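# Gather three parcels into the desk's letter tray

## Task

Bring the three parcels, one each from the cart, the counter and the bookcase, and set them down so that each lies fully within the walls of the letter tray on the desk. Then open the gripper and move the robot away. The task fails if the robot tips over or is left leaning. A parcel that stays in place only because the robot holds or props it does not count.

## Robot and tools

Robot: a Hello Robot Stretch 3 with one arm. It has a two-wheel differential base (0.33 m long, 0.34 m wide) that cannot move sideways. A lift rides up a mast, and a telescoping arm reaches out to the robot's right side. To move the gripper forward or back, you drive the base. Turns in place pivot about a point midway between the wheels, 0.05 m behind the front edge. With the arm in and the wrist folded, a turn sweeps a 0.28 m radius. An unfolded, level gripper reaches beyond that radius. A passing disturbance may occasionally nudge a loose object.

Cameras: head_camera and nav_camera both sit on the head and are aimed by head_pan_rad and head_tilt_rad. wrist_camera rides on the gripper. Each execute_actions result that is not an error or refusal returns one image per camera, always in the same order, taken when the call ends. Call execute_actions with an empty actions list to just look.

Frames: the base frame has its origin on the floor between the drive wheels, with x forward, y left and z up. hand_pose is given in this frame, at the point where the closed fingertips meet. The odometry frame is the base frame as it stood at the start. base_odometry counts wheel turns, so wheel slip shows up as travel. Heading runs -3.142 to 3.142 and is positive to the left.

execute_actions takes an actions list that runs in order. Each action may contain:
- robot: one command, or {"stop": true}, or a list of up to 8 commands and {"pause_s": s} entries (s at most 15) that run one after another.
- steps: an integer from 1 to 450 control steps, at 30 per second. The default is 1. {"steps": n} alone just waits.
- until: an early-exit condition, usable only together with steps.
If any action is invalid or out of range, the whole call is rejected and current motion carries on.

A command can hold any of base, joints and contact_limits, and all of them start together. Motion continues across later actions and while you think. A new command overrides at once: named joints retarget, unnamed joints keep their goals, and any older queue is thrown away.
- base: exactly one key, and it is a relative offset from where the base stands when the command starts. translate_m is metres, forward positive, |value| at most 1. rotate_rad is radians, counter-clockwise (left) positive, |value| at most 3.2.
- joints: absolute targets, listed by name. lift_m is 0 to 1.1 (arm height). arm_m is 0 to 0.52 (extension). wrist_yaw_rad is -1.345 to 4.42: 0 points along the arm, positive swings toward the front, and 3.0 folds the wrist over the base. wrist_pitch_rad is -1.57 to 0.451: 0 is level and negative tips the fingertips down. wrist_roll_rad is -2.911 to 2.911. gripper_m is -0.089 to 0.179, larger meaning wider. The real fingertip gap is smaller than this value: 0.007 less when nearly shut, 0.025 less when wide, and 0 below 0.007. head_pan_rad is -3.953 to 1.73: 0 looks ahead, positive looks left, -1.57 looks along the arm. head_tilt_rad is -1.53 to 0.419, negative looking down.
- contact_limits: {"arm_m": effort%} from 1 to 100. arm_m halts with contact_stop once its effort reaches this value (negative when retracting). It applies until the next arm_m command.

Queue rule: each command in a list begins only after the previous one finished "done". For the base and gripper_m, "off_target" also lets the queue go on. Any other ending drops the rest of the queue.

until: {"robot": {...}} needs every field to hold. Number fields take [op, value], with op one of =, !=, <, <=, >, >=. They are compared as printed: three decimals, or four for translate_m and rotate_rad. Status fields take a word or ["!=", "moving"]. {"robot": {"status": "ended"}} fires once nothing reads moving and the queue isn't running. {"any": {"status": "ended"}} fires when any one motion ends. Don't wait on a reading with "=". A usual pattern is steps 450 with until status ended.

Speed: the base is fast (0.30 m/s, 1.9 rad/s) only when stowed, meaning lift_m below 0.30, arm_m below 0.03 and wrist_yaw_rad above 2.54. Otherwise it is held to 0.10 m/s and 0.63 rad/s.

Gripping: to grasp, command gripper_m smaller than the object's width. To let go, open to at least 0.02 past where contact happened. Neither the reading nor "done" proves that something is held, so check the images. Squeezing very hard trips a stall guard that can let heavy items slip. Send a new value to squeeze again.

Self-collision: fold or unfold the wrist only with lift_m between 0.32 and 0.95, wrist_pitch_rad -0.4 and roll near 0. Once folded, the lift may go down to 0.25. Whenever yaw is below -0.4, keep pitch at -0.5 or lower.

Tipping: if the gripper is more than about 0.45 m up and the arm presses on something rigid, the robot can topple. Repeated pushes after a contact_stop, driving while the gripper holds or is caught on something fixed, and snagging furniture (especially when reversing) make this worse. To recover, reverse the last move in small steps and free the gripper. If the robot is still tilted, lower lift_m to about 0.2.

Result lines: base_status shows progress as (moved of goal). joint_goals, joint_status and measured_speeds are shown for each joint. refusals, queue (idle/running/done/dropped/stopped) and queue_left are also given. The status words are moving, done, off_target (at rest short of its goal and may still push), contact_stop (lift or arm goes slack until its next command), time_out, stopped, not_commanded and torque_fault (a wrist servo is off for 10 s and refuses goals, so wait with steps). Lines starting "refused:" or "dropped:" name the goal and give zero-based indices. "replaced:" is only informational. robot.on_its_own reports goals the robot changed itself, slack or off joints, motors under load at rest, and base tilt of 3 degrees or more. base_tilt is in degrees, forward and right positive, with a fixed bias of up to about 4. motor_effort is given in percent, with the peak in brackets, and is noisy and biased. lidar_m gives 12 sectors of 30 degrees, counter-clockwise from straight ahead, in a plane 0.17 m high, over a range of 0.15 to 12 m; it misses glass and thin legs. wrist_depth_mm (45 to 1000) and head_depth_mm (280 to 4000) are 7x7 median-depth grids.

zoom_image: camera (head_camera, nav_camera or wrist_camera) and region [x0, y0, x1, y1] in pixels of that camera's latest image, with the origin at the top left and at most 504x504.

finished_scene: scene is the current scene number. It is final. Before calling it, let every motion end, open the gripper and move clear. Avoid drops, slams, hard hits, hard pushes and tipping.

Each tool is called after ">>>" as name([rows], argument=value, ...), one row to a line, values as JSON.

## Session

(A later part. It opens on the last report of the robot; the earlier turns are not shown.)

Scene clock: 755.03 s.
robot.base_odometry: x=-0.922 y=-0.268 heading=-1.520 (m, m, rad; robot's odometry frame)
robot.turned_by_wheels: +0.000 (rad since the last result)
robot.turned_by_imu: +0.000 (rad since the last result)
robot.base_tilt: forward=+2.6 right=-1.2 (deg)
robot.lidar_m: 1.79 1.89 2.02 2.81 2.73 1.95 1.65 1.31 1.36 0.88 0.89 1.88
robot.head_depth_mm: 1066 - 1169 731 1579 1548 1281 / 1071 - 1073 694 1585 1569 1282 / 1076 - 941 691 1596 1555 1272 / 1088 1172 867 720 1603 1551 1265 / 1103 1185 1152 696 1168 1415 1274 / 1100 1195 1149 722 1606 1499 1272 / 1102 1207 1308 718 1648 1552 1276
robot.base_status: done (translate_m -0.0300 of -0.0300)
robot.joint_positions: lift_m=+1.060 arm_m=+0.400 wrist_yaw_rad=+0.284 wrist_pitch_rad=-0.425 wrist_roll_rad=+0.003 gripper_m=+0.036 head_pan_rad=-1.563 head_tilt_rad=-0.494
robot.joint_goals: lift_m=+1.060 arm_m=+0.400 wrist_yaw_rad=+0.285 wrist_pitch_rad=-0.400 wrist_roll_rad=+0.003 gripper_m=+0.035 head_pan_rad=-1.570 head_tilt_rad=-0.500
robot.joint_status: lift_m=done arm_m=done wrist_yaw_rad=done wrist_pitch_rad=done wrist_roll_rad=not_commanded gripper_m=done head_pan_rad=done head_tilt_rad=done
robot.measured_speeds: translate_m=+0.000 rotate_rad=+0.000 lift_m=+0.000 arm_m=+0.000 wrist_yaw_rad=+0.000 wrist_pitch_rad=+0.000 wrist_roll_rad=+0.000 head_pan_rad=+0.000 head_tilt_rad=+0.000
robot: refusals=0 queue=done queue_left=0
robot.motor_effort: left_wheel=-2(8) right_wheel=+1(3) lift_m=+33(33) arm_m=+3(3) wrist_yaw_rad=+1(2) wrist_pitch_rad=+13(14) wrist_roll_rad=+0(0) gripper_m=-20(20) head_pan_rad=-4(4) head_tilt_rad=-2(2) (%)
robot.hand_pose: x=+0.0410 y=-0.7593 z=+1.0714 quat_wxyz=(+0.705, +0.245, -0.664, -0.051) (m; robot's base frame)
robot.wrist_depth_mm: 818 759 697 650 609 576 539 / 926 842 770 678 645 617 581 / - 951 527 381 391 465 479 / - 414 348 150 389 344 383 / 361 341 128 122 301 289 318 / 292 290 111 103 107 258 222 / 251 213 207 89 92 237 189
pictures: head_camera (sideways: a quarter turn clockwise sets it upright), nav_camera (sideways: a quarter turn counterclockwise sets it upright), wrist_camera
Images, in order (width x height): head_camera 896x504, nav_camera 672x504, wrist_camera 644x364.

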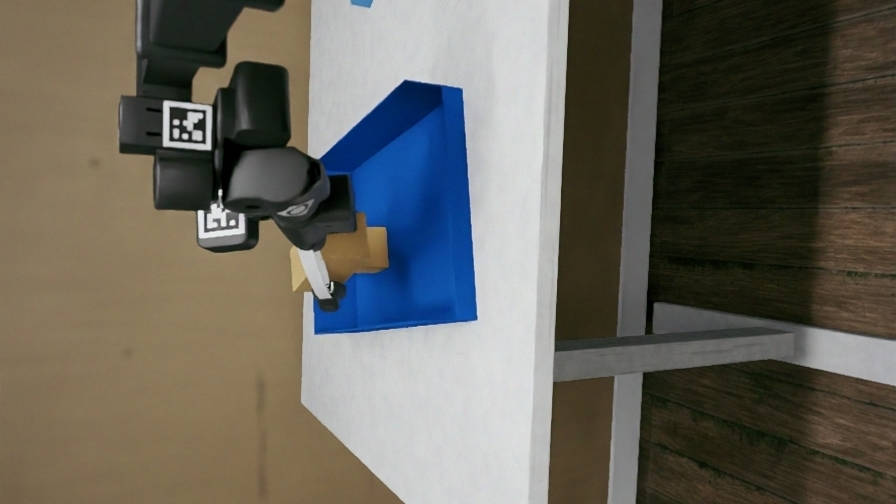

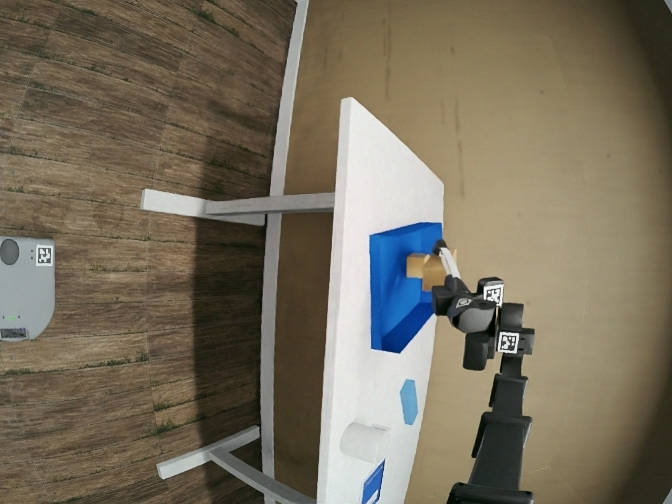

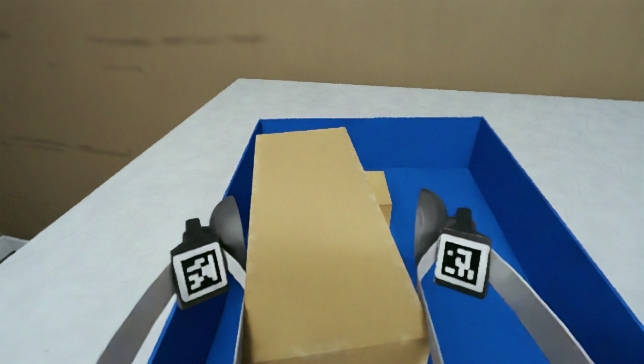

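>>> execute_actions([
  {"robot": {"joints": {"lift_m": 1.0}}, "steps": 200, "until": {"robot": {"status": "ended"}}},
])

Scene clock: 773.50 s.
robot.base_odometry: x=-0.922 y=-0.268 heading=-1.520 (m, m, rad; robot's odometry frame)
robot.turned_by_wheels: +0.000 (rad since the last result)
robot.turned_by_imu: +0.000 (rad since the last result)
robot.base_tilt: forward=+2.6 right=-1.0 (deg)
robot.lidar_m: 1.79 1.89 2.02 2.81 2.73 1.95 1.65 1.31 1.36 0.88 0.89 1.87
robot.head_depth_mm: 1060 1151 - 714 1551 1568 1289 / 1074 1149 - 691 1584 1564 1286 / 1082 1163 - 680 1590 1557 1285 / 1086 1178 982 692 1609 1574 1281 / 1092 1191 1154 691 1174 1423 1277 / 1104 1193 1159 724 1614 1490 1279 / 1104 1202 1299 721 1652 1548 1268
robot.base_status: done (translate_m -0.0300 of -0.0300)
robot.joint_positions: lift_m=+1.000 arm_m=+0.400 wrist_yaw_rad=+0.284 wrist_pitch_rad=-0.425 wrist_roll_rad=+0.003 gripper_m=+0.036 head_pan_rad=-1.563 head_tilt_rad=-0.494
robot.joint_goals: lift_m=+1.000 arm_m=+0.400 wrist_yaw_rad=+0.285 wrist_pitch_rad=-0.400 wrist_roll_rad=+0.003 gripper_m=+0.035 head_pan_rad=-1.570 head_tilt_rad=-0.500
robot.joint_status: lift_m=done arm_m=done wrist_yaw_rad=done wrist_pitch_rad=done wrist_roll_rad=not_commanded gripper_m=done head_pan_rad=done head_tilt_rad=done
robot.measured_speeds: translate_m=+0.000 rotate_rad=+0.000 lift_m=+0.000 arm_m=+0.000 wrist_yaw_rad=+0.000 wrist_pitch_rad=+0.000 wrist_roll_rad=+0.000 head_pan_rad=+0.000 head_tilt_rad=+0.000
robot: refusals=0 queue=done queue_left=0
robot.motor_effort: left_wheel=-2(2) right_wheel=+0(1) lift_m=+33(34) arm_m=+3(2) wrist_yaw_rad=+1(1) wrist_pitch_rad=+14(13) wrist_roll_rad=+0(0) gripper_m=-20(20) head_pan_rad=-4(4) head_tilt_rad=-1(3) (%)
robot.hand_pose: x=+0.0410 y=-0.7592 z=+1.0114 quat_wxyz=(+0.705, +0.245, -0.664, -0.051) (m; robot's base frame)
robot.wrist_depth_mm: 811 768 697 657 604 571 537 / 933 838 502 360 353 358 484 / - 401 317 266 352 314 354 / 324 310 227 149 278 276 211 / 257 191 128 122 232 237 200 / 217 145 111 103 107 199 190 / 122 169 174 89 92 176 173
pictures: head_camera (sideways: a quarter turn clockwise sets it upright), nav_camera (sideways: a quarter turn counterclockwise sets it upright), wrist_camera
Images, in order (width x height): head_camera 896x504, nav_camera 672x504, wrist_camera 644x364.

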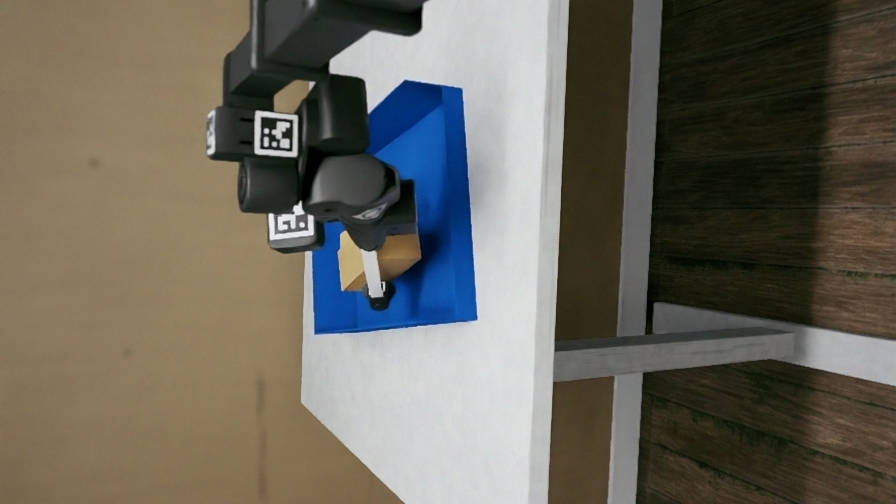

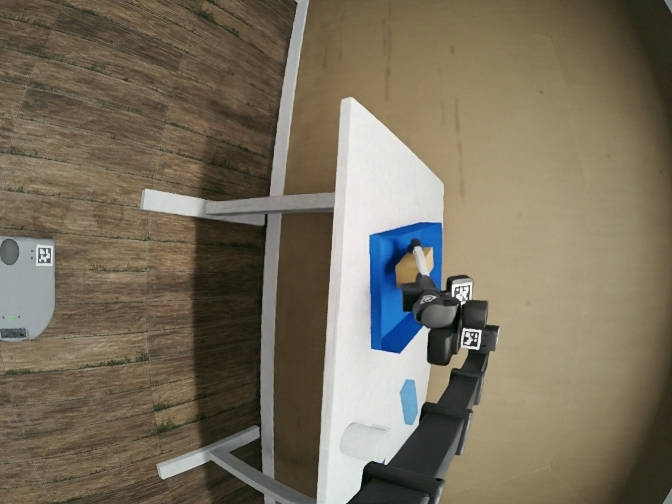

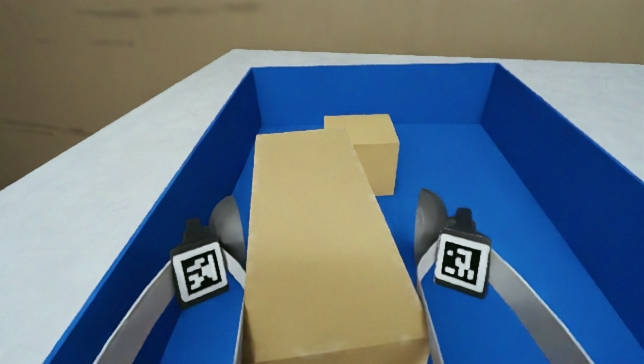

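>>> execute_actions([
  {"robot": {"joints": {"arm_m": 0.415}}, "steps": 100, "until": {"robot": {"status": "ended"}}},
  {"robot": {"joints": {"lift_m": 0.985}}, "steps": 100, "until": {"robot": {"status": "ended"}}},
])

Scene clock: 786.30 s.
robot.base_odometry: x=-0.922 y=-0.268 heading=-1.520 (m, m, rad; robot's odometry frame)
robot.turned_by_wheels: +0.000 (rad since the last result)
robot.turned_by_imu: +0.000 (rad since the last result)
robot.base_tilt: forward=+2.5 right=-1.1 (deg)
robot.lidar_m: 1.79 1.89 2.02 2.81 2.72 1.95 1.65 1.31 1.36 0.88 0.89 1.87
robot.head_depth_mm: 1061 1166 - 694 1579 1565 1289 / 1068 1159 - 695 1588 1588 1278 / 1080 1168 - 683 1611 1551 1277 / 1083 1188 982 701 1608 1548 1282 / 1095 1190 1104 691 1170 1430 1273 / 1104 1196 1155 723 1614 1498 1272 / 1108 1204 1305 720 1648 1545 1280
robot.base_status: done (translate_m -0.0300 of -0.0300)
robot.joint_positions: lift_m=+0.985 arm_m=+0.415 wrist_yaw_rad=+0.284 wrist_pitch_rad=-0.425 wrist_roll_rad=+0.003 gripper_m=+0.036 head_pan_rad=-1.563 head_tilt_rad=-0.494
robot.joint_goals: lift_m=+0.985 arm_m=+0.415 wrist_yaw_rad=+0.285 wrist_pitch_rad=-0.400 wrist_roll_rad=+0.003 gripper_m=+0.035 head_pan_rad=-1.570 head_tilt_rad=-0.500
robot.joint_status: lift_m=done arm_m=done wrist_yaw_rad=done wrist_pitch_rad=done wrist_roll_rad=not_commanded gripper_m=done head_pan_rad=done head_tilt_rad=done
robot.measured_speeds: translate_m=+0.000 rotate_rad=+0.000 lift_m=+0.000 arm_m=+0.000 wrist_yaw_rad=+0.000 wrist_pitch_rad=+0.000 wrist_roll_rad=+0.000 head_pan_rad=+0.000 head_tilt_rad=+0.000
robot: refusals=0 queue=done queue_left=0
robot.motor_effort: left_wheel=-2(2) right_wheel=+1(1) lift_m=+32(32) arm_m=+3(3) wrist_yaw_rad=+1(1) wrist_pitch_rad=+14(14) wrist_roll_rad=+0(0) gripper_m=-20(20) head_pan_rad=-4(4) head_tilt_rad=-2(2) (%)
robot.hand_pose: x=+0.0410 y=-0.7742 z=+0.9964 quat_wxyz=(+0.705, +0.245, -0.664, -0.051) (m; robot's base frame)
robot.wrist_depth_mm: 814 742 671 637 591 567 525 / 903 818 346 336 332 323 442 / - 364 260 234 320 300 219 / 288 197 235 150 257 261 196 / 237 159 128 122 212 217 195 / 126 150 111 103 107 183 178 / 120 161 160 90 92 162 159
pictures: head_camera (sideways: a quarter turn clockwise sets it upright), nav_camera (sideways: a quarter turn counterclockwise sets it upright), wrist_camera
Images, in order (width x height): head_camera 896x504, nav_camera 672x504, wrist_camera 644x364.

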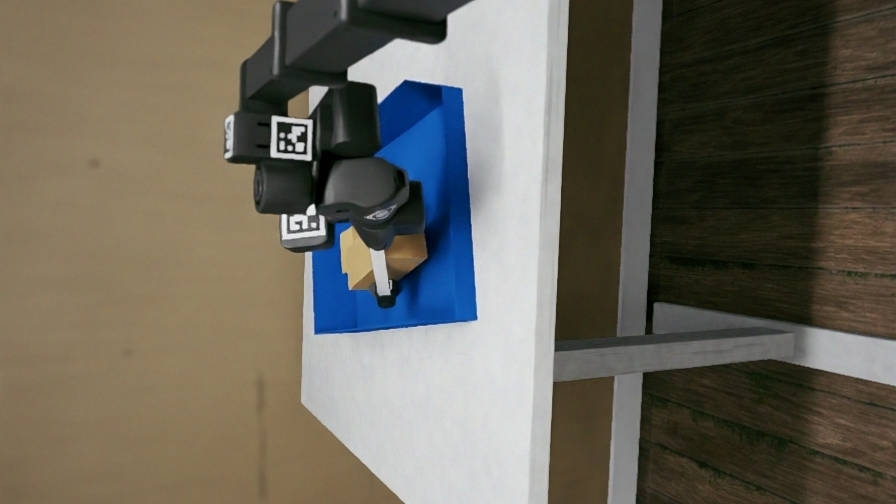

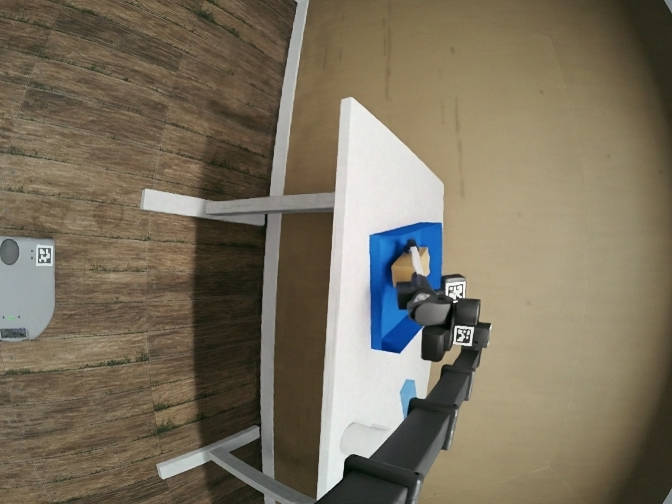

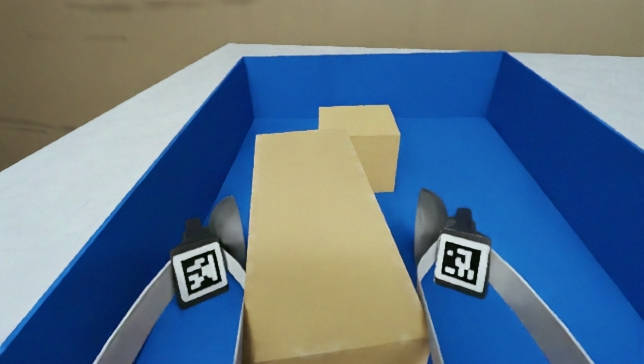

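>>> execute_actions([
  {"robot": {"joints": {"lift_m": 0.978}}, "steps": 100, "until": {"robot": {"status": "ended"}}},
])

Scene clock: 790.27 s.
robot.base_odometry: x=-0.922 y=-0.268 heading=-1.520 (m, m, rad; robot's odometry frame)
robot.turned_by_wheels: +0.000 (rad since the last result)
robot.turned_by_imu: +0.000 (rad since the last result)
robot.base_tilt: forward=+2.5 right=-1.1 (deg)
robot.lidar_m: 1.80 1.90 2.01 2.81 2.72 1.95 1.65 1.31 1.36 0.88 0.89 1.87
robot.head_depth_mm: 1061 1163 - 693 1567 1546 1285 / 1073 1158 - 694 1566 1553 1285 / 1083 1175 - 681 1614 1552 1292 / 1085 1184 977 688 1612 1553 1276 / 1097 1204 1060 693 1172 1425 1271 / 1098 1197 1142 723 1612 1491 1279 / 1103 1208 1307 721 1640 1546 1277
robot.base_status: done (translate_m -0.0300 of -0.0300)
robot.joint_positions: lift_m=+0.978 arm_m=+0.415 wrist_yaw_rad=+0.284 wrist_pitch_rad=-0.425 wrist_roll_rad=+0.003 gripper_m=+0.036 head_pan_rad=-1.563 head_tilt_rad=-0.494
robot.joint_goals: lift_m=+0.978 arm_m=+0.415 wrist_yaw_rad=+0.285 wrist_pitch_rad=-0.400 wrist_roll_rad=+0.003 gripper_m=+0.035 head_pan_rad=-1.570 head_tilt_rad=-0.500
robot.joint_status: lift_m=done arm_m=done wrist_yaw_rad=done wrist_pitch_rad=done wrist_roll_rad=not_commanded gripper_m=done head_pan_rad=done head_tilt_rad=done
robot.measured_speeds: translate_m=+0.000 rotate_rad=+0.000 lift_m=+0.000 arm_m=+0.000 wrist_yaw_rad=+0.000 wrist_pitch_rad=+0.000 wrist_roll_rad=+0.000 head_pan_rad=+0.000 head_tilt_rad=+0.000
robot: refusals=0 queue=done queue_left=0
robot.motor_effort: left_wheel=-2(2) right_wheel=+1(0) lift_m=+32(32) arm_m=+3(3) wrist_yaw_rad=+1(1) wrist_pitch_rad=+13(14) wrist_roll_rad=+0(0) gripper_m=-20(20) head_pan_rad=-5(4) head_tilt_rad=-3(3) (%)
robot.hand_pose: x=+0.0410 y=-0.7742 z=+0.9894 quat_wxyz=(+0.705, +0.245, -0.664, -0.051) (m; robot's base frame)
robot.wrist_depth_mm: 810 741 673 627 578 557 528 / 919 803 340 332 330 318 422 / 988 349 259 231 305 287 206 / 277 182 234 150 250 249 196 / 225 159 128 122 204 207 192 / 120 149 111 103 107 174 175 / 120 154 152 90 92 154 153
pictures: head_camera (sideways: a quarter turn clockwise sets it upright), nav_camera (sideways: a quarter turn counterclockwise sets it upright), wrist_camera
Images, in order (width x height): head_camera 896x504, nav_camera 672x504, wrist_camera 644x364.

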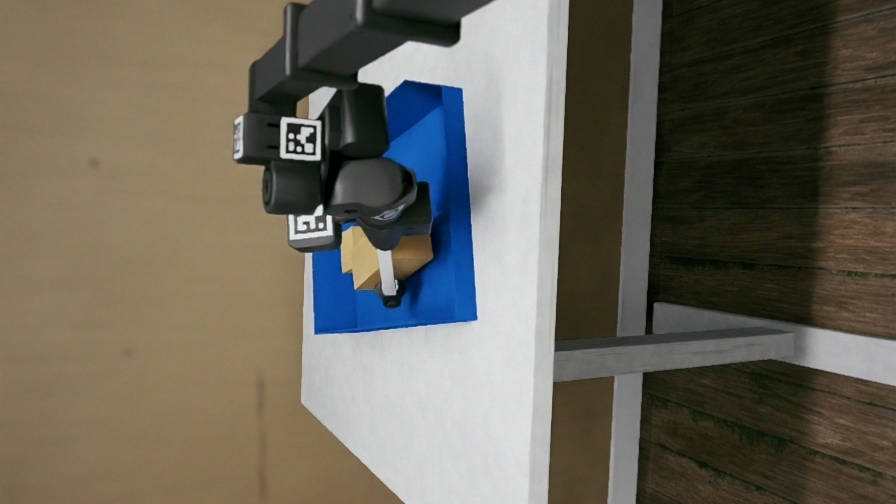

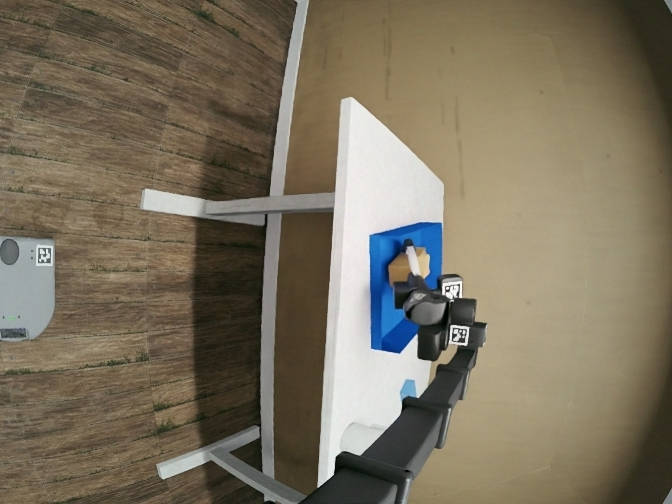

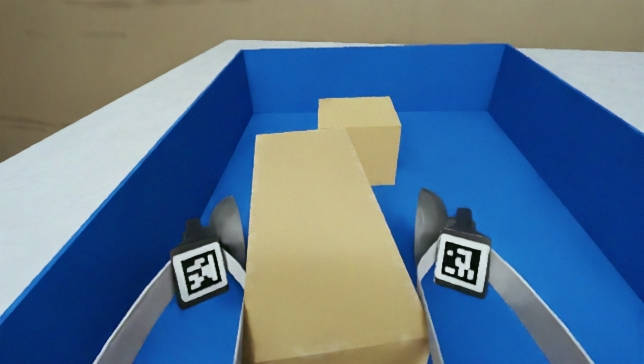

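>>> execute_actions([
  {"robot": {"joints": {"lift_m": 0.972}}, "steps": 100, "until": {"robot": {"status": "ended"}}},
])

Scene clock: 794.60 s.
robot.base_odometry: x=-0.922 y=-0.268 heading=-1.520 (m, m, rad; robot's odometry frame)
robot.turned_by_wheels: +0.000 (rad since the last result)
robot.turned_by_imu: +0.000 (rad since the last result)
robot.base_tilt: forward=+2.6 right=-1.0 (deg)
robot.lidar_m: 1.79 1.90 2.01 2.81 2.72 1.94 1.65 1.31 1.36 0.88 0.89 1.87
robot.head_depth_mm: 1071 1156 - 679 1564 1558 1286 / 1076 1174 - 692 1584 1559 1284 / 1080 1174 - 679 1599 1538 1284 / 1088 1178 1240 676 1616 1551 1276 / 1087 1200 1062 693 1168 1428 1274 / 1095 1198 1154 724 1609 1505 1279 / 1109 1205 1308 718 1657 1543 1275
robot.base_status: done (translate_m -0.0300 of -0.0300)
robot.joint_positions: lift_m=+0.972 arm_m=+0.415 wrist_yaw_rad=+0.284 wrist_pitch_rad=-0.425 wrist_roll_rad=+0.003 gripper_m=+0.036 head_pan_rad=-1.563 head_tilt_rad=-0.494
robot.joint_goals: lift_m=+0.972 arm_m=+0.415 wrist_yaw_rad=+0.285 wrist_pitch_rad=-0.400 wrist_roll_rad=+0.003 gripper_m=+0.035 head_pan_rad=-1.570 head_tilt_rad=-0.500
robot.joint_status: lift_m=done arm_m=done wrist_yaw_rad=done wrist_pitch_rad=done wrist_roll_rad=not_commanded gripper_m=done head_pan_rad=done head_tilt_rad=done
robot.measured_speeds: translate_m=+0.000 rotate_rad=+0.000 lift_m=+0.000 arm_m=+0.000 wrist_yaw_rad=+0.000 wrist_pitch_rad=+0.000 wrist_roll_rad=+0.000 head_pan_rad=+0.000 head_tilt_rad=+0.000
robot: refusals=0 queue=done queue_left=0
robot.motor_effort: left_wheel=-2(2) right_wheel=+0(0) lift_m=+32(31) arm_m=+3(3) wrist_yaw_rad=+2(1) wrist_pitch_rad=+14(13) wrist_roll_rad=+0(0) gripper_m=-20(20) head_pan_rad=-4(4) head_tilt_rad=-3(3) (%)
robot.hand_pose: x=+0.0410 y=-0.7742 z=+0.9834 quat_wxyz=(+0.705, +0.245, -0.664, -0.051) (m; robot's base frame)
robot.wrist_depth_mm: 804 733 672 626 590 549 525 / 906 800 328 334 331 310 399 / 971 322 258 220 292 284 196 / 263 169 234 150 243 240 196 / 126 159 128 122 196 199 186 / 120 150 111 103 107 167 167 / 120 149 146 89 92 148 147
pictures: head_camera (sideways: a quarter turn clockwise sets it upright), nav_camera (sideways: a quarter turn counterclockwise sets it upright), wrist_camera
Images, in order (width x height): head_camera 896x504, nav_camera 672x504, wrist_camera 644x364.

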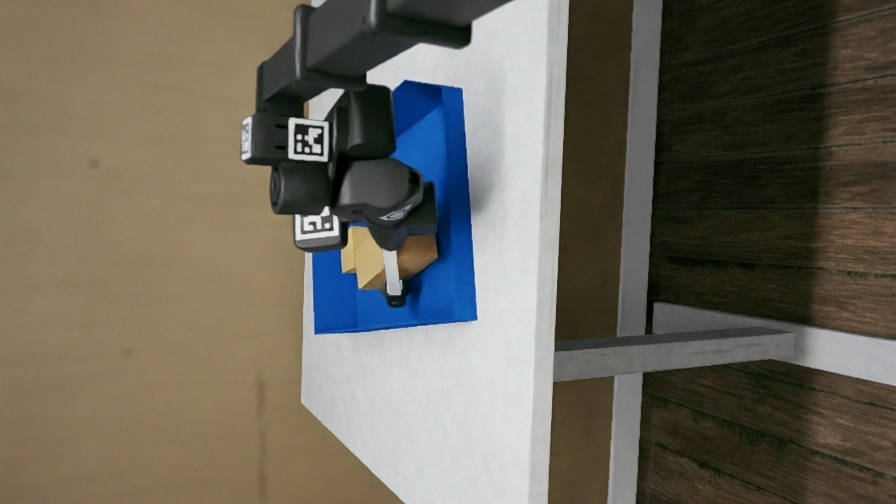

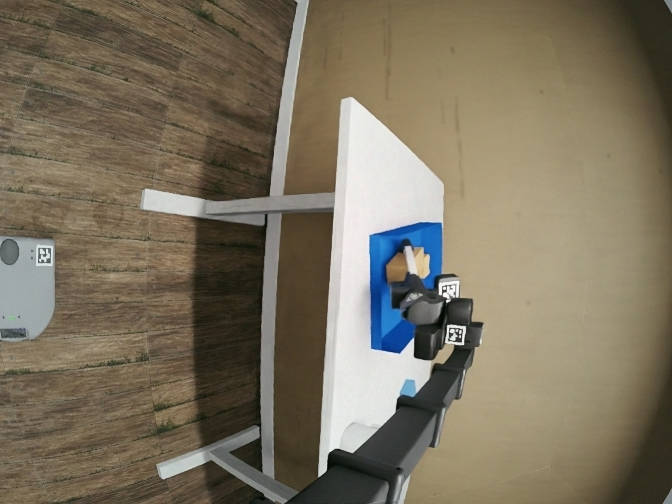

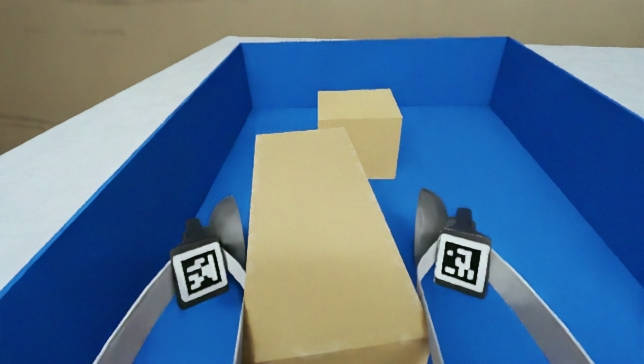

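>>> execute_actions([
  {"robot": {"joints": {"gripper_m": 0.10}}, "steps": 90, "until": {"robot": {"status": "ended"}}},
  {"steps": 20},
])

Scene clock: 799.30 s.
robot.base_odometry: x=-0.922 y=-0.268 heading=-1.520 (m, m, rad; robot's odometry frame)
robot.turned_by_wheels: +0.000 (rad since the last result)
robot.turned_by_imu: +0.000 (rad since the last result)
robot.base_tilt: forward=+2.5 right=-1.2 (deg)
robot.lidar_m: 1.80 1.89 2.01 2.81 2.72 1.95 1.65 1.31 1.36 0.88 0.89 1.87
robot.head_depth_mm: 1066 1164 - 674 1558 1559 1282 / 1077 1165 - 692 1581 1557 1282 / 1077 1170 - 678 1604 1550 1283 / 1079 1180 1239 675 1596 1560 1277 / 1087 1189 1061 687 1168 1415 1272 / 1097 1202 1144 723 1603 1511 1281 / 1101 1214 1309 718 1652 1543 1282
robot.base_status: done (translate_m -0.0300 of -0.0300)
robot.joint_positions: lift_m=+0.972 arm_m=+0.415 wrist_yaw_rad=+0.284 wrist_pitch_rad=-0.421 wrist_roll_rad=+0.003 gripper_m=+0.100 head_pan_rad=-1.563 head_tilt_rad=-0.494
robot.joint_goals: lift_m=+0.972 arm_m=+0.415 wrist_yaw_rad=+0.285 wrist_pitch_rad=-0.400 wrist_roll_rad=+0.003 gripper_m=+0.100 head_pan_rad=-1.570 head_tilt_rad=-0.500
robot.joint_status: lift_m=done arm_m=done wrist_yaw_rad=done wrist_pitch_rad=done wrist_roll_rad=not_commanded gripper_m=done head_pan_rad=done head_tilt_rad=done
robot.measured_speeds: translate_m=+0.000 rotate_rad=+0.000 lift_m=+0.000 arm_m=+0.000 wrist_yaw_rad=+0.000 wrist_pitch_rad=+0.000 wrist_roll_rad=+0.000 head_pan_rad=+0.000 head_tilt_rad=+0.000
robot: refusals=0 queue=done queue_left=0
robot.motor_effort: left_wheel=-2(2) right_wheel=+0(1) lift_m=+33(32) arm_m=+3(3) wrist_yaw_rad=+1(1) wrist_pitch_rad=+11(14) wrist_roll_rad=+0(0) gripper_m=+0(81) head_pan_rad=-4(4) head_tilt_rad=-3(2) (%)
robot.hand_pose: x=+0.0412 y=-0.7748 z=+0.9844 quat_wxyz=(+0.705, +0.244, -0.664, -0.049) (m; robot's base frame)
robot.wrist_depth_mm: 808 738 686 626 590 557 525 / 903 793 327 333 331 307 408 / 991 340 289 228 297 286 196 / 270 170 235 162 246 244 196 / 165 154 143 134 197 201 186 / 120 141 167 114 163 167 169 / 120 151 150 99 101 149 149
pictures: head_camera (sideways: a quarter turn clockwise sets it upright), nav_camera (sideways: a quarter turn counterclockwise sets it upright), wrist_camera
Images, in order (width x height): head_camera 896x504, nav_camera 672x504, wrist_camera 644x364.

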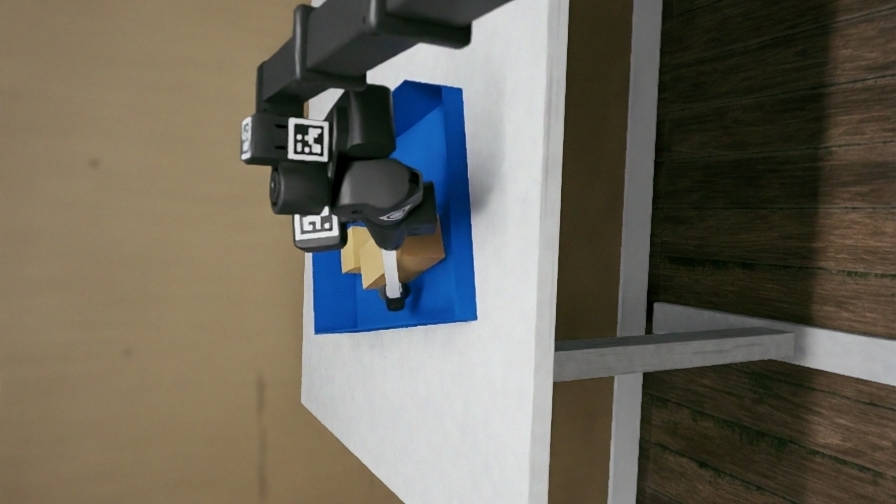

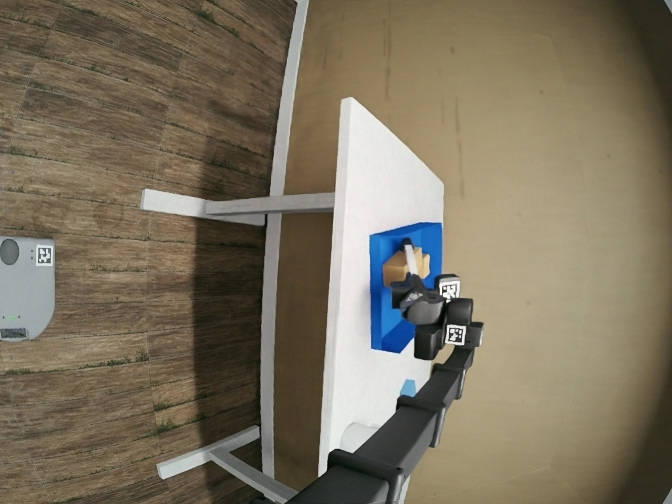

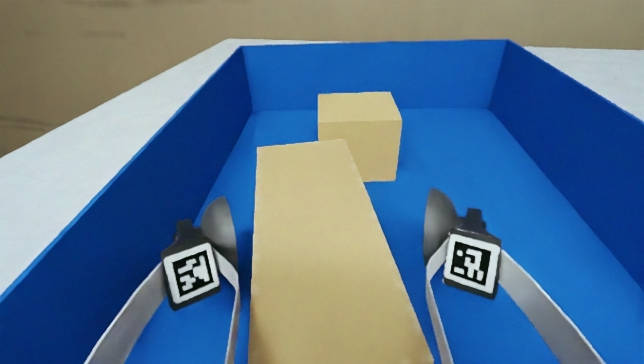

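>>> execute_actions([
  {"robot": {"joints": {"lift_m": 1.08}}, "steps": 200, "until": {"robot": {"status": "ended"}}},
])

Scene clock: 805.93 s.
robot.base_odometry: x=-0.922 y=-0.268 heading=-1.520 (m, m, rad; robot's odometry frame)
robot.turned_by_wheels: +0.000 (rad since the last result)
robot.turned_by_imu: +0.000 (rad since the last result)
robot.base_tilt: forward=+2.4 right=-1.1 (deg)
robot.lidar_m: 1.80 1.90 2.01 2.81 2.73 1.95 1.65 1.31 1.36 0.88 0.89 1.87
robot.head_depth_mm: 1059 1194 1166 731 1579 1559 1279 / 1062 - 1162 694 1580 1551 1277 / 1080 - 977 691 1588 1564 1282 / 1084 1181 971 718 1612 1559 1277 / 1096 1189 1061 696 1170 1418 1273 / 1102 1198 1145 723 1614 1500 1273 / 1102 1203 1316 722 1646 1547 1279
robot.base_status: done (translate_m -0.0300 of -0.0300)
robot.joint_positions: lift_m=+1.080 arm_m=+0.415 wrist_yaw_rad=+0.284 wrist_pitch_rad=-0.420 wrist_roll_rad=+0.003 gripper_m=+0.100 head_pan_rad=-1.563 head_tilt_rad=-0.494
robot.joint_goals: lift_m=+1.080 arm_m=+0.415 wrist_yaw_rad=+0.285 wrist_pitch_rad=-0.400 wrist_roll_rad=+0.003 gripper_m=+0.100 head_pan_rad=-1.570 head_tilt_rad=-0.500
robot.joint_status: lift_m=done arm_m=done wrist_yaw_rad=done wrist_pitch_rad=done wrist_roll_rad=not_commanded gripper_m=done head_pan_rad=done head_tilt_rad=done
robot.measured_speeds: translate_m=+0.000 rotate_rad=+0.000 lift_m=+0.000 arm_m=+0.000 wrist_yaw_rad=+0.000 wrist_pitch_rad=+0.000 wrist_roll_rad=+0.000 head_pan_rad=+0.000 head_tilt_rad=+0.000
robot: refusals=0 queue=done queue_left=0
robot.motor_effort: left_wheel=-2(2) right_wheel=+0(1) lift_m=+54(57) arm_m=+2(3) wrist_yaw_rad=+1(1) wrist_pitch_rad=+11(11) wrist_roll_rad=+0(0) gripper_m=+0(0) head_pan_rad=-4(4) head_tilt_rad=-1(2) (%)
robot.hand_pose: x=+0.0412 y=-0.7749 z=+1.0920 quat_wxyz=(+0.705, +0.244, -0.665, -0.049) (m; robot's base frame)
robot.wrist_depth_mm: 803 742 682 637 597 559 523 / 909 807 753 688 639 610 563 / - 912 574 561 550 550 526 / - 477 429 405 400 391 421 / - 372 349 338 343 296 348 / 321 314 296 242 298 280 288 / 272 272 261 210 262 258 231
pictures: head_camera (sideways: a quarter turn clockwise sets it upright), nav_camera (sideways: a quarter turn counterclockwise sets it upright), wrist_camera
Images, in order (width x height): head_camera 896x504, nav_camera 672x504, wrist_camera 644x364.

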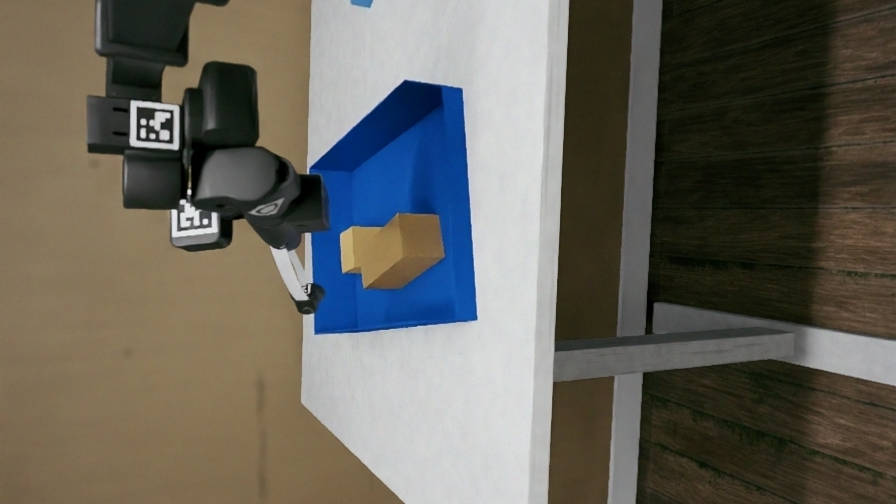

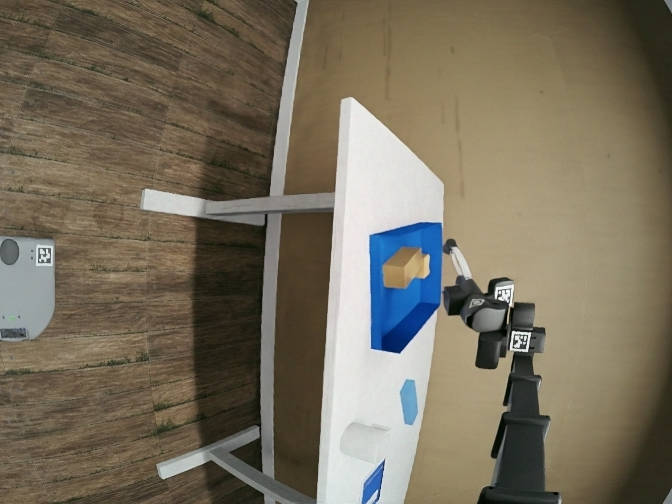

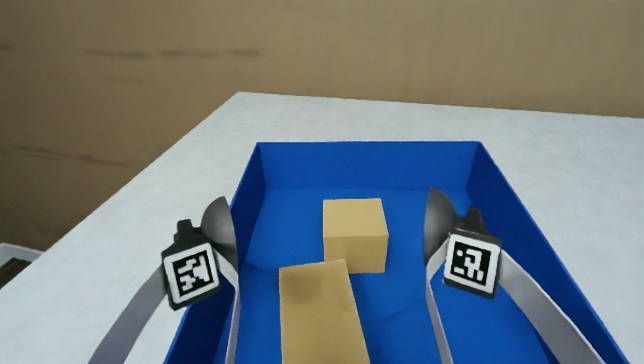

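>>> execute_actions([
  {"robot": {"joints": {"arm_m": 0.0, "wrist_yaw_rad": 0.0, "gripper_m": 0.12}}, "steps": 300, "until": {"robot": {"status": "ended"}}},
])

Scene clock: 833.03 s.
robot.base_odometry: x=-0.922 y=-0.268 heading=-1.520 (m, m, rad; robot's odometry frame)
robot.turned_by_wheels: +0.000 (rad since the last result)
robot.turned_by_imu: +0.000 (rad since the last result)
robot.base_tilt: forward=+2.4 right=-1.2 (deg)
robot.lidar_m: 1.79 1.89 2.01 2.81 2.73 1.95 1.65 1.31 1.36 0.88 0.89 1.87
robot.head_depth_mm: 1071 1126 - - - - - / 1068 1137 - - - - - / 1078 1156 - - - - 1213 / 1088 1184 983 718 1639 1552 1287 / 1092 1186 1057 724 1581 1430 1272 / 1103 1200 1148 722 1608 1501 1268 / 1101 1205 1307 720 1645 1548 1272
robot.base_status: done (translate_m -0.0300 of -0.0300)
robot.joint_positions: lift_m=+1.080 arm_m=+0.001 wrist_yaw_rad=+0.001 wrist_pitch_rad=-0.420 wrist_roll_rad=+0.003 gripper_m=+0.120 head_pan_rad=-1.563 head_tilt_rad=-0.494
robot.joint_goals: lift_m=+1.080 arm_m=+0.000 wrist_yaw_rad=+0.000 wrist_pitch_rad=-0.400 wrist_roll_rad=+0.003 gripper_m=+0.120 head_pan_rad=-1.570 head_tilt_rad=-0.500
robot.joint_status: lift_m=done arm_m=done wrist_yaw_rad=done wrist_pitch_rad=done wrist_roll_rad=not_commanded gripper_m=done head_pan_rad=done head_tilt_rad=done
robot.measured_speeds: translate_m=+0.000 rotate_rad=+0.000 lift_m=+0.000 arm_m=+0.000 wrist_yaw_rad=+0.000 wrist_pitch_rad=+0.000 wrist_roll_rad=+0.000 head_pan_rad=+0.000 head_tilt_rad=+0.000
robot: refusals=0 queue=done queue_left=0
robot.motor_effort: left_wheel=-2(2) right_wheel=+0(1) lift_m=+54(54) arm_m=-3(2) wrist_yaw_rad=-1(2) wrist_pitch_rad=+11(11) wrist_roll_rad=+0(0) gripper_m=+0(75) head_pan_rad=-4(4) head_tilt_rad=-2(2) (%)
robot.hand_pose: x=-0.0214 y=-0.3702 z=+1.0920 quat_wxyz=(+0.691, +0.147, -0.692, -0.148) (m; robot's base frame)
robot.wrist_depth_mm: 991 - 992 - - - 975 / - - 732 727 754 694 733 / - 589 560 525 530 543 385 / - 464 450 441 434 422 403 / 380 391 384 394 389 385 - / - - - - - - - / - - - - - - -
pictures: head_camera (sideways: a quarter turn clockwise sets it upright), nav_camera (sideways: a quarter turn counterclockwise sets it upright), wrist_camera
Images, in order (width x height): head_camera 896x504, nav_camera 672x504, wrist_camera 644x364.

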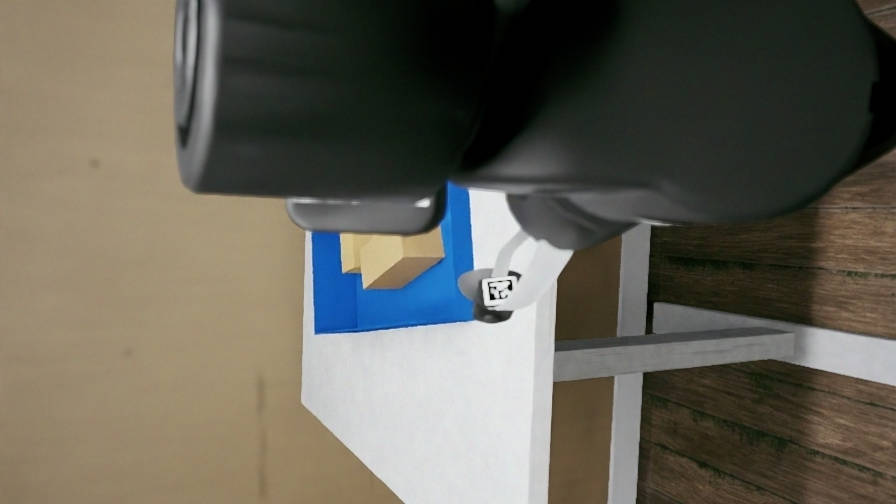

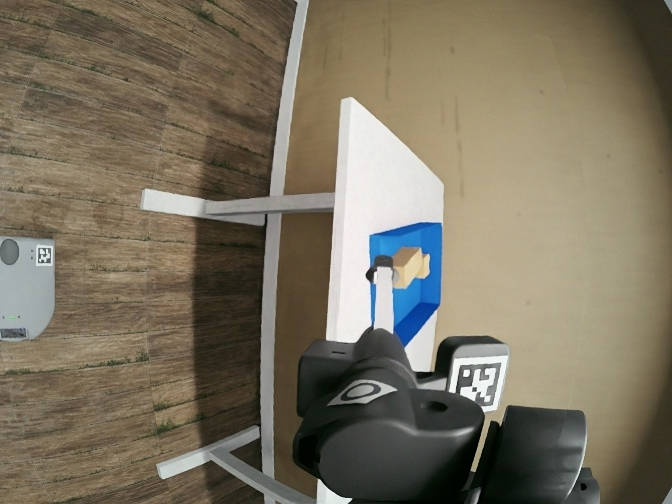

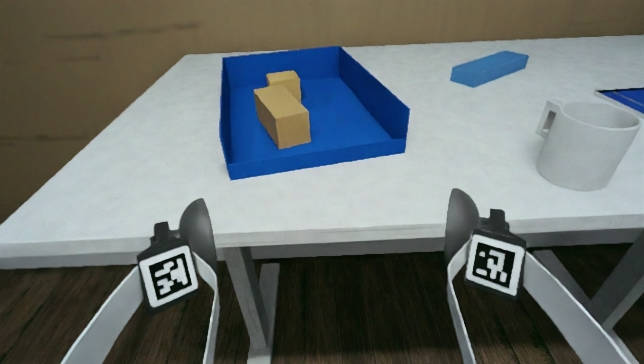

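>>> execute_actions([
  {"robot": [{"base": {"rotate_rad": 1.12}, "joints": {"head_pan_rad": -0.45, "head_tilt_rad": -0.35}}, {"base": {"translate_m": 1.0}, "joints": {"lift_m": 0.95}}, {"base": {"translate_m": 1.0}}], "steps": 450, "until": {"robot": {"status": "ended"}}},
])

Scene clock: 853.50 s.
robot.base_odometry: x=+0.085 y=-0.694 heading=-0.401 (m, m, rad; robot's odometry frame)
robot.turned_by_wheels: +1.120 (rad since the last result)
robot.turned_by_imu: +1.113 (rad since the last result)
robot.base_tilt: forward=+2.0 right=-0.6 (deg)
robot.lidar_m: 1.25 1.81 1.94 2.44 2.19 2.55 2.34 1.86 1.76 1.38 1.36 0.99
robot.head_depth_mm: 1212 1274 1328 1405 1492 1590 1406 / 1312 1365 1460 1523 1572 1648 1409 / 1415 1497 1583 1635 1296 1403 1375 / 1538 1636 1742 1760 1397 1447 1371 / 1691 1784 1938 2078 1505 1552 1406 / 1860 1974 2176 2360 2277 1778 1405 / 2083 2251 2456 2664 2387 1768 1396
robot.base_status: moving (translate_m +0.0935 of +1.0000)
robot.joint_positions: lift_m=+0.950 arm_m=+0.001 wrist_yaw_rad=+0.001 wrist_pitch_rad=-0.419 wrist_roll_rad=+0.003 gripper_m=+0.120 head_pan_rad=-0.457 head_tilt_rad=-0.359
robot.joint_goals: lift_m=+0.950 arm_m=+0.000 wrist_yaw_rad=+0.000 wrist_pitch_rad=-0.400 wrist_roll_rad=+0.003 gripper_m=+0.120 head_pan_rad=-0.450 head_tilt_rad=-0.350
robot.joint_status: lift_m=done arm_m=done wrist_yaw_rad=done wrist_pitch_rad=done wrist_roll_rad=not_commanded gripper_m=done head_pan_rad=done head_tilt_rad=done
robot.measured_speeds: translate_m=+0.100 rotate_rad=+0.000 lift_m=+0.000 arm_m=+0.000 wrist_yaw_rad=+0.000 wrist_pitch_rad=+0.000 wrist_roll_rad=+0.000 head_pan_rad=+0.000 head_tilt_rad=+0.000
robot: refusals=0 queue=running queue_left=0
robot.motor_effort: left_wheel=-1(9) right_wheel=+2(4) lift_m=+32(55) arm_m=-3(3) wrist_yaw_rad=+0(1) wrist_pitch_rad=+10(11) wrist_roll_rad=+0(0) gripper_m=-1(0) head_pan_rad=+5(54) head_tilt_rad=+2(14) (%)
robot.hand_pose: x=-0.0214 y=-0.3702 z=+0.9628 quat_wxyz=(+0.691, +0.147, -0.692, -0.147) (m; robot's base frame)
robot.wrist_depth_mm: 858 974 - - - - - / 932 - - - - - - / 981 - - - - - - / - - - - - - - / - - - - - - - / - - - - - - - / - - - - - - -
pictures: head_camera (sideways: a quarter turn clockwise sets it upright), nav_camera (sideways: a quarter turn counterclockwise sets it upright), wrist_camera
Images, in order (width x height): head_camera 896x504, nav_camera 672x504, wrist_camera 644x364.

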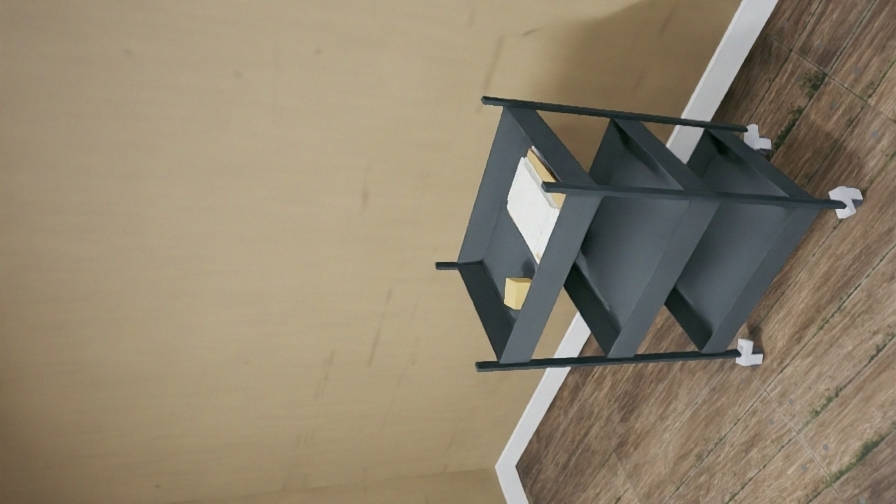

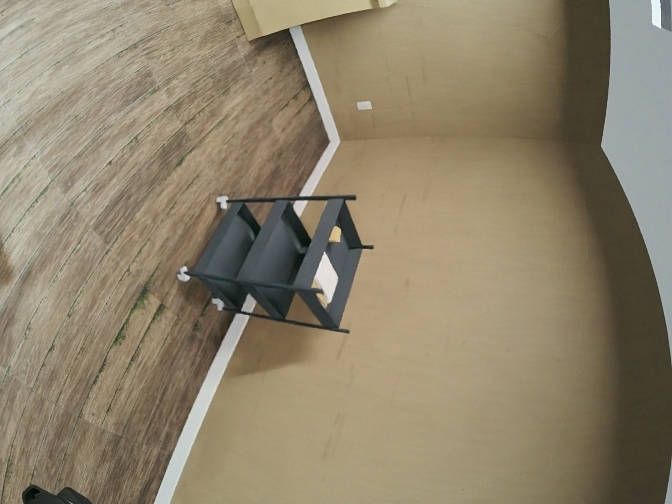

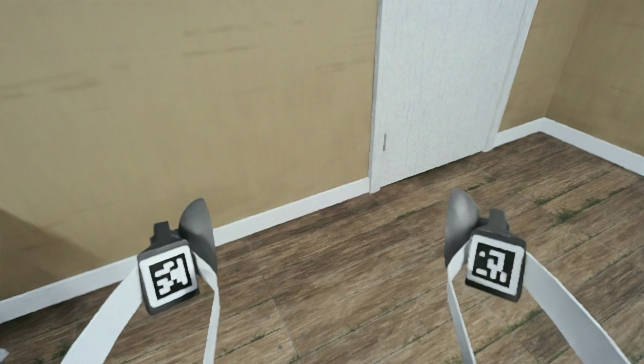

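>>> zoom_image(camera="head_camera", region=[420, 80, 700, 380])

Region (420, 80, 700, 380) of head_camera's 896x504 image, scaled by 1.680, with more detail than that image has; it fills the left 470 columns of this view, and the rest is white.

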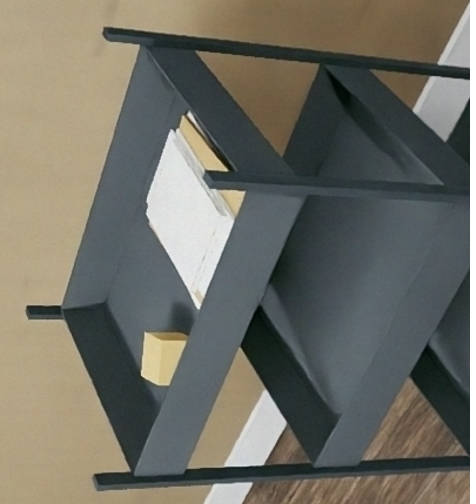

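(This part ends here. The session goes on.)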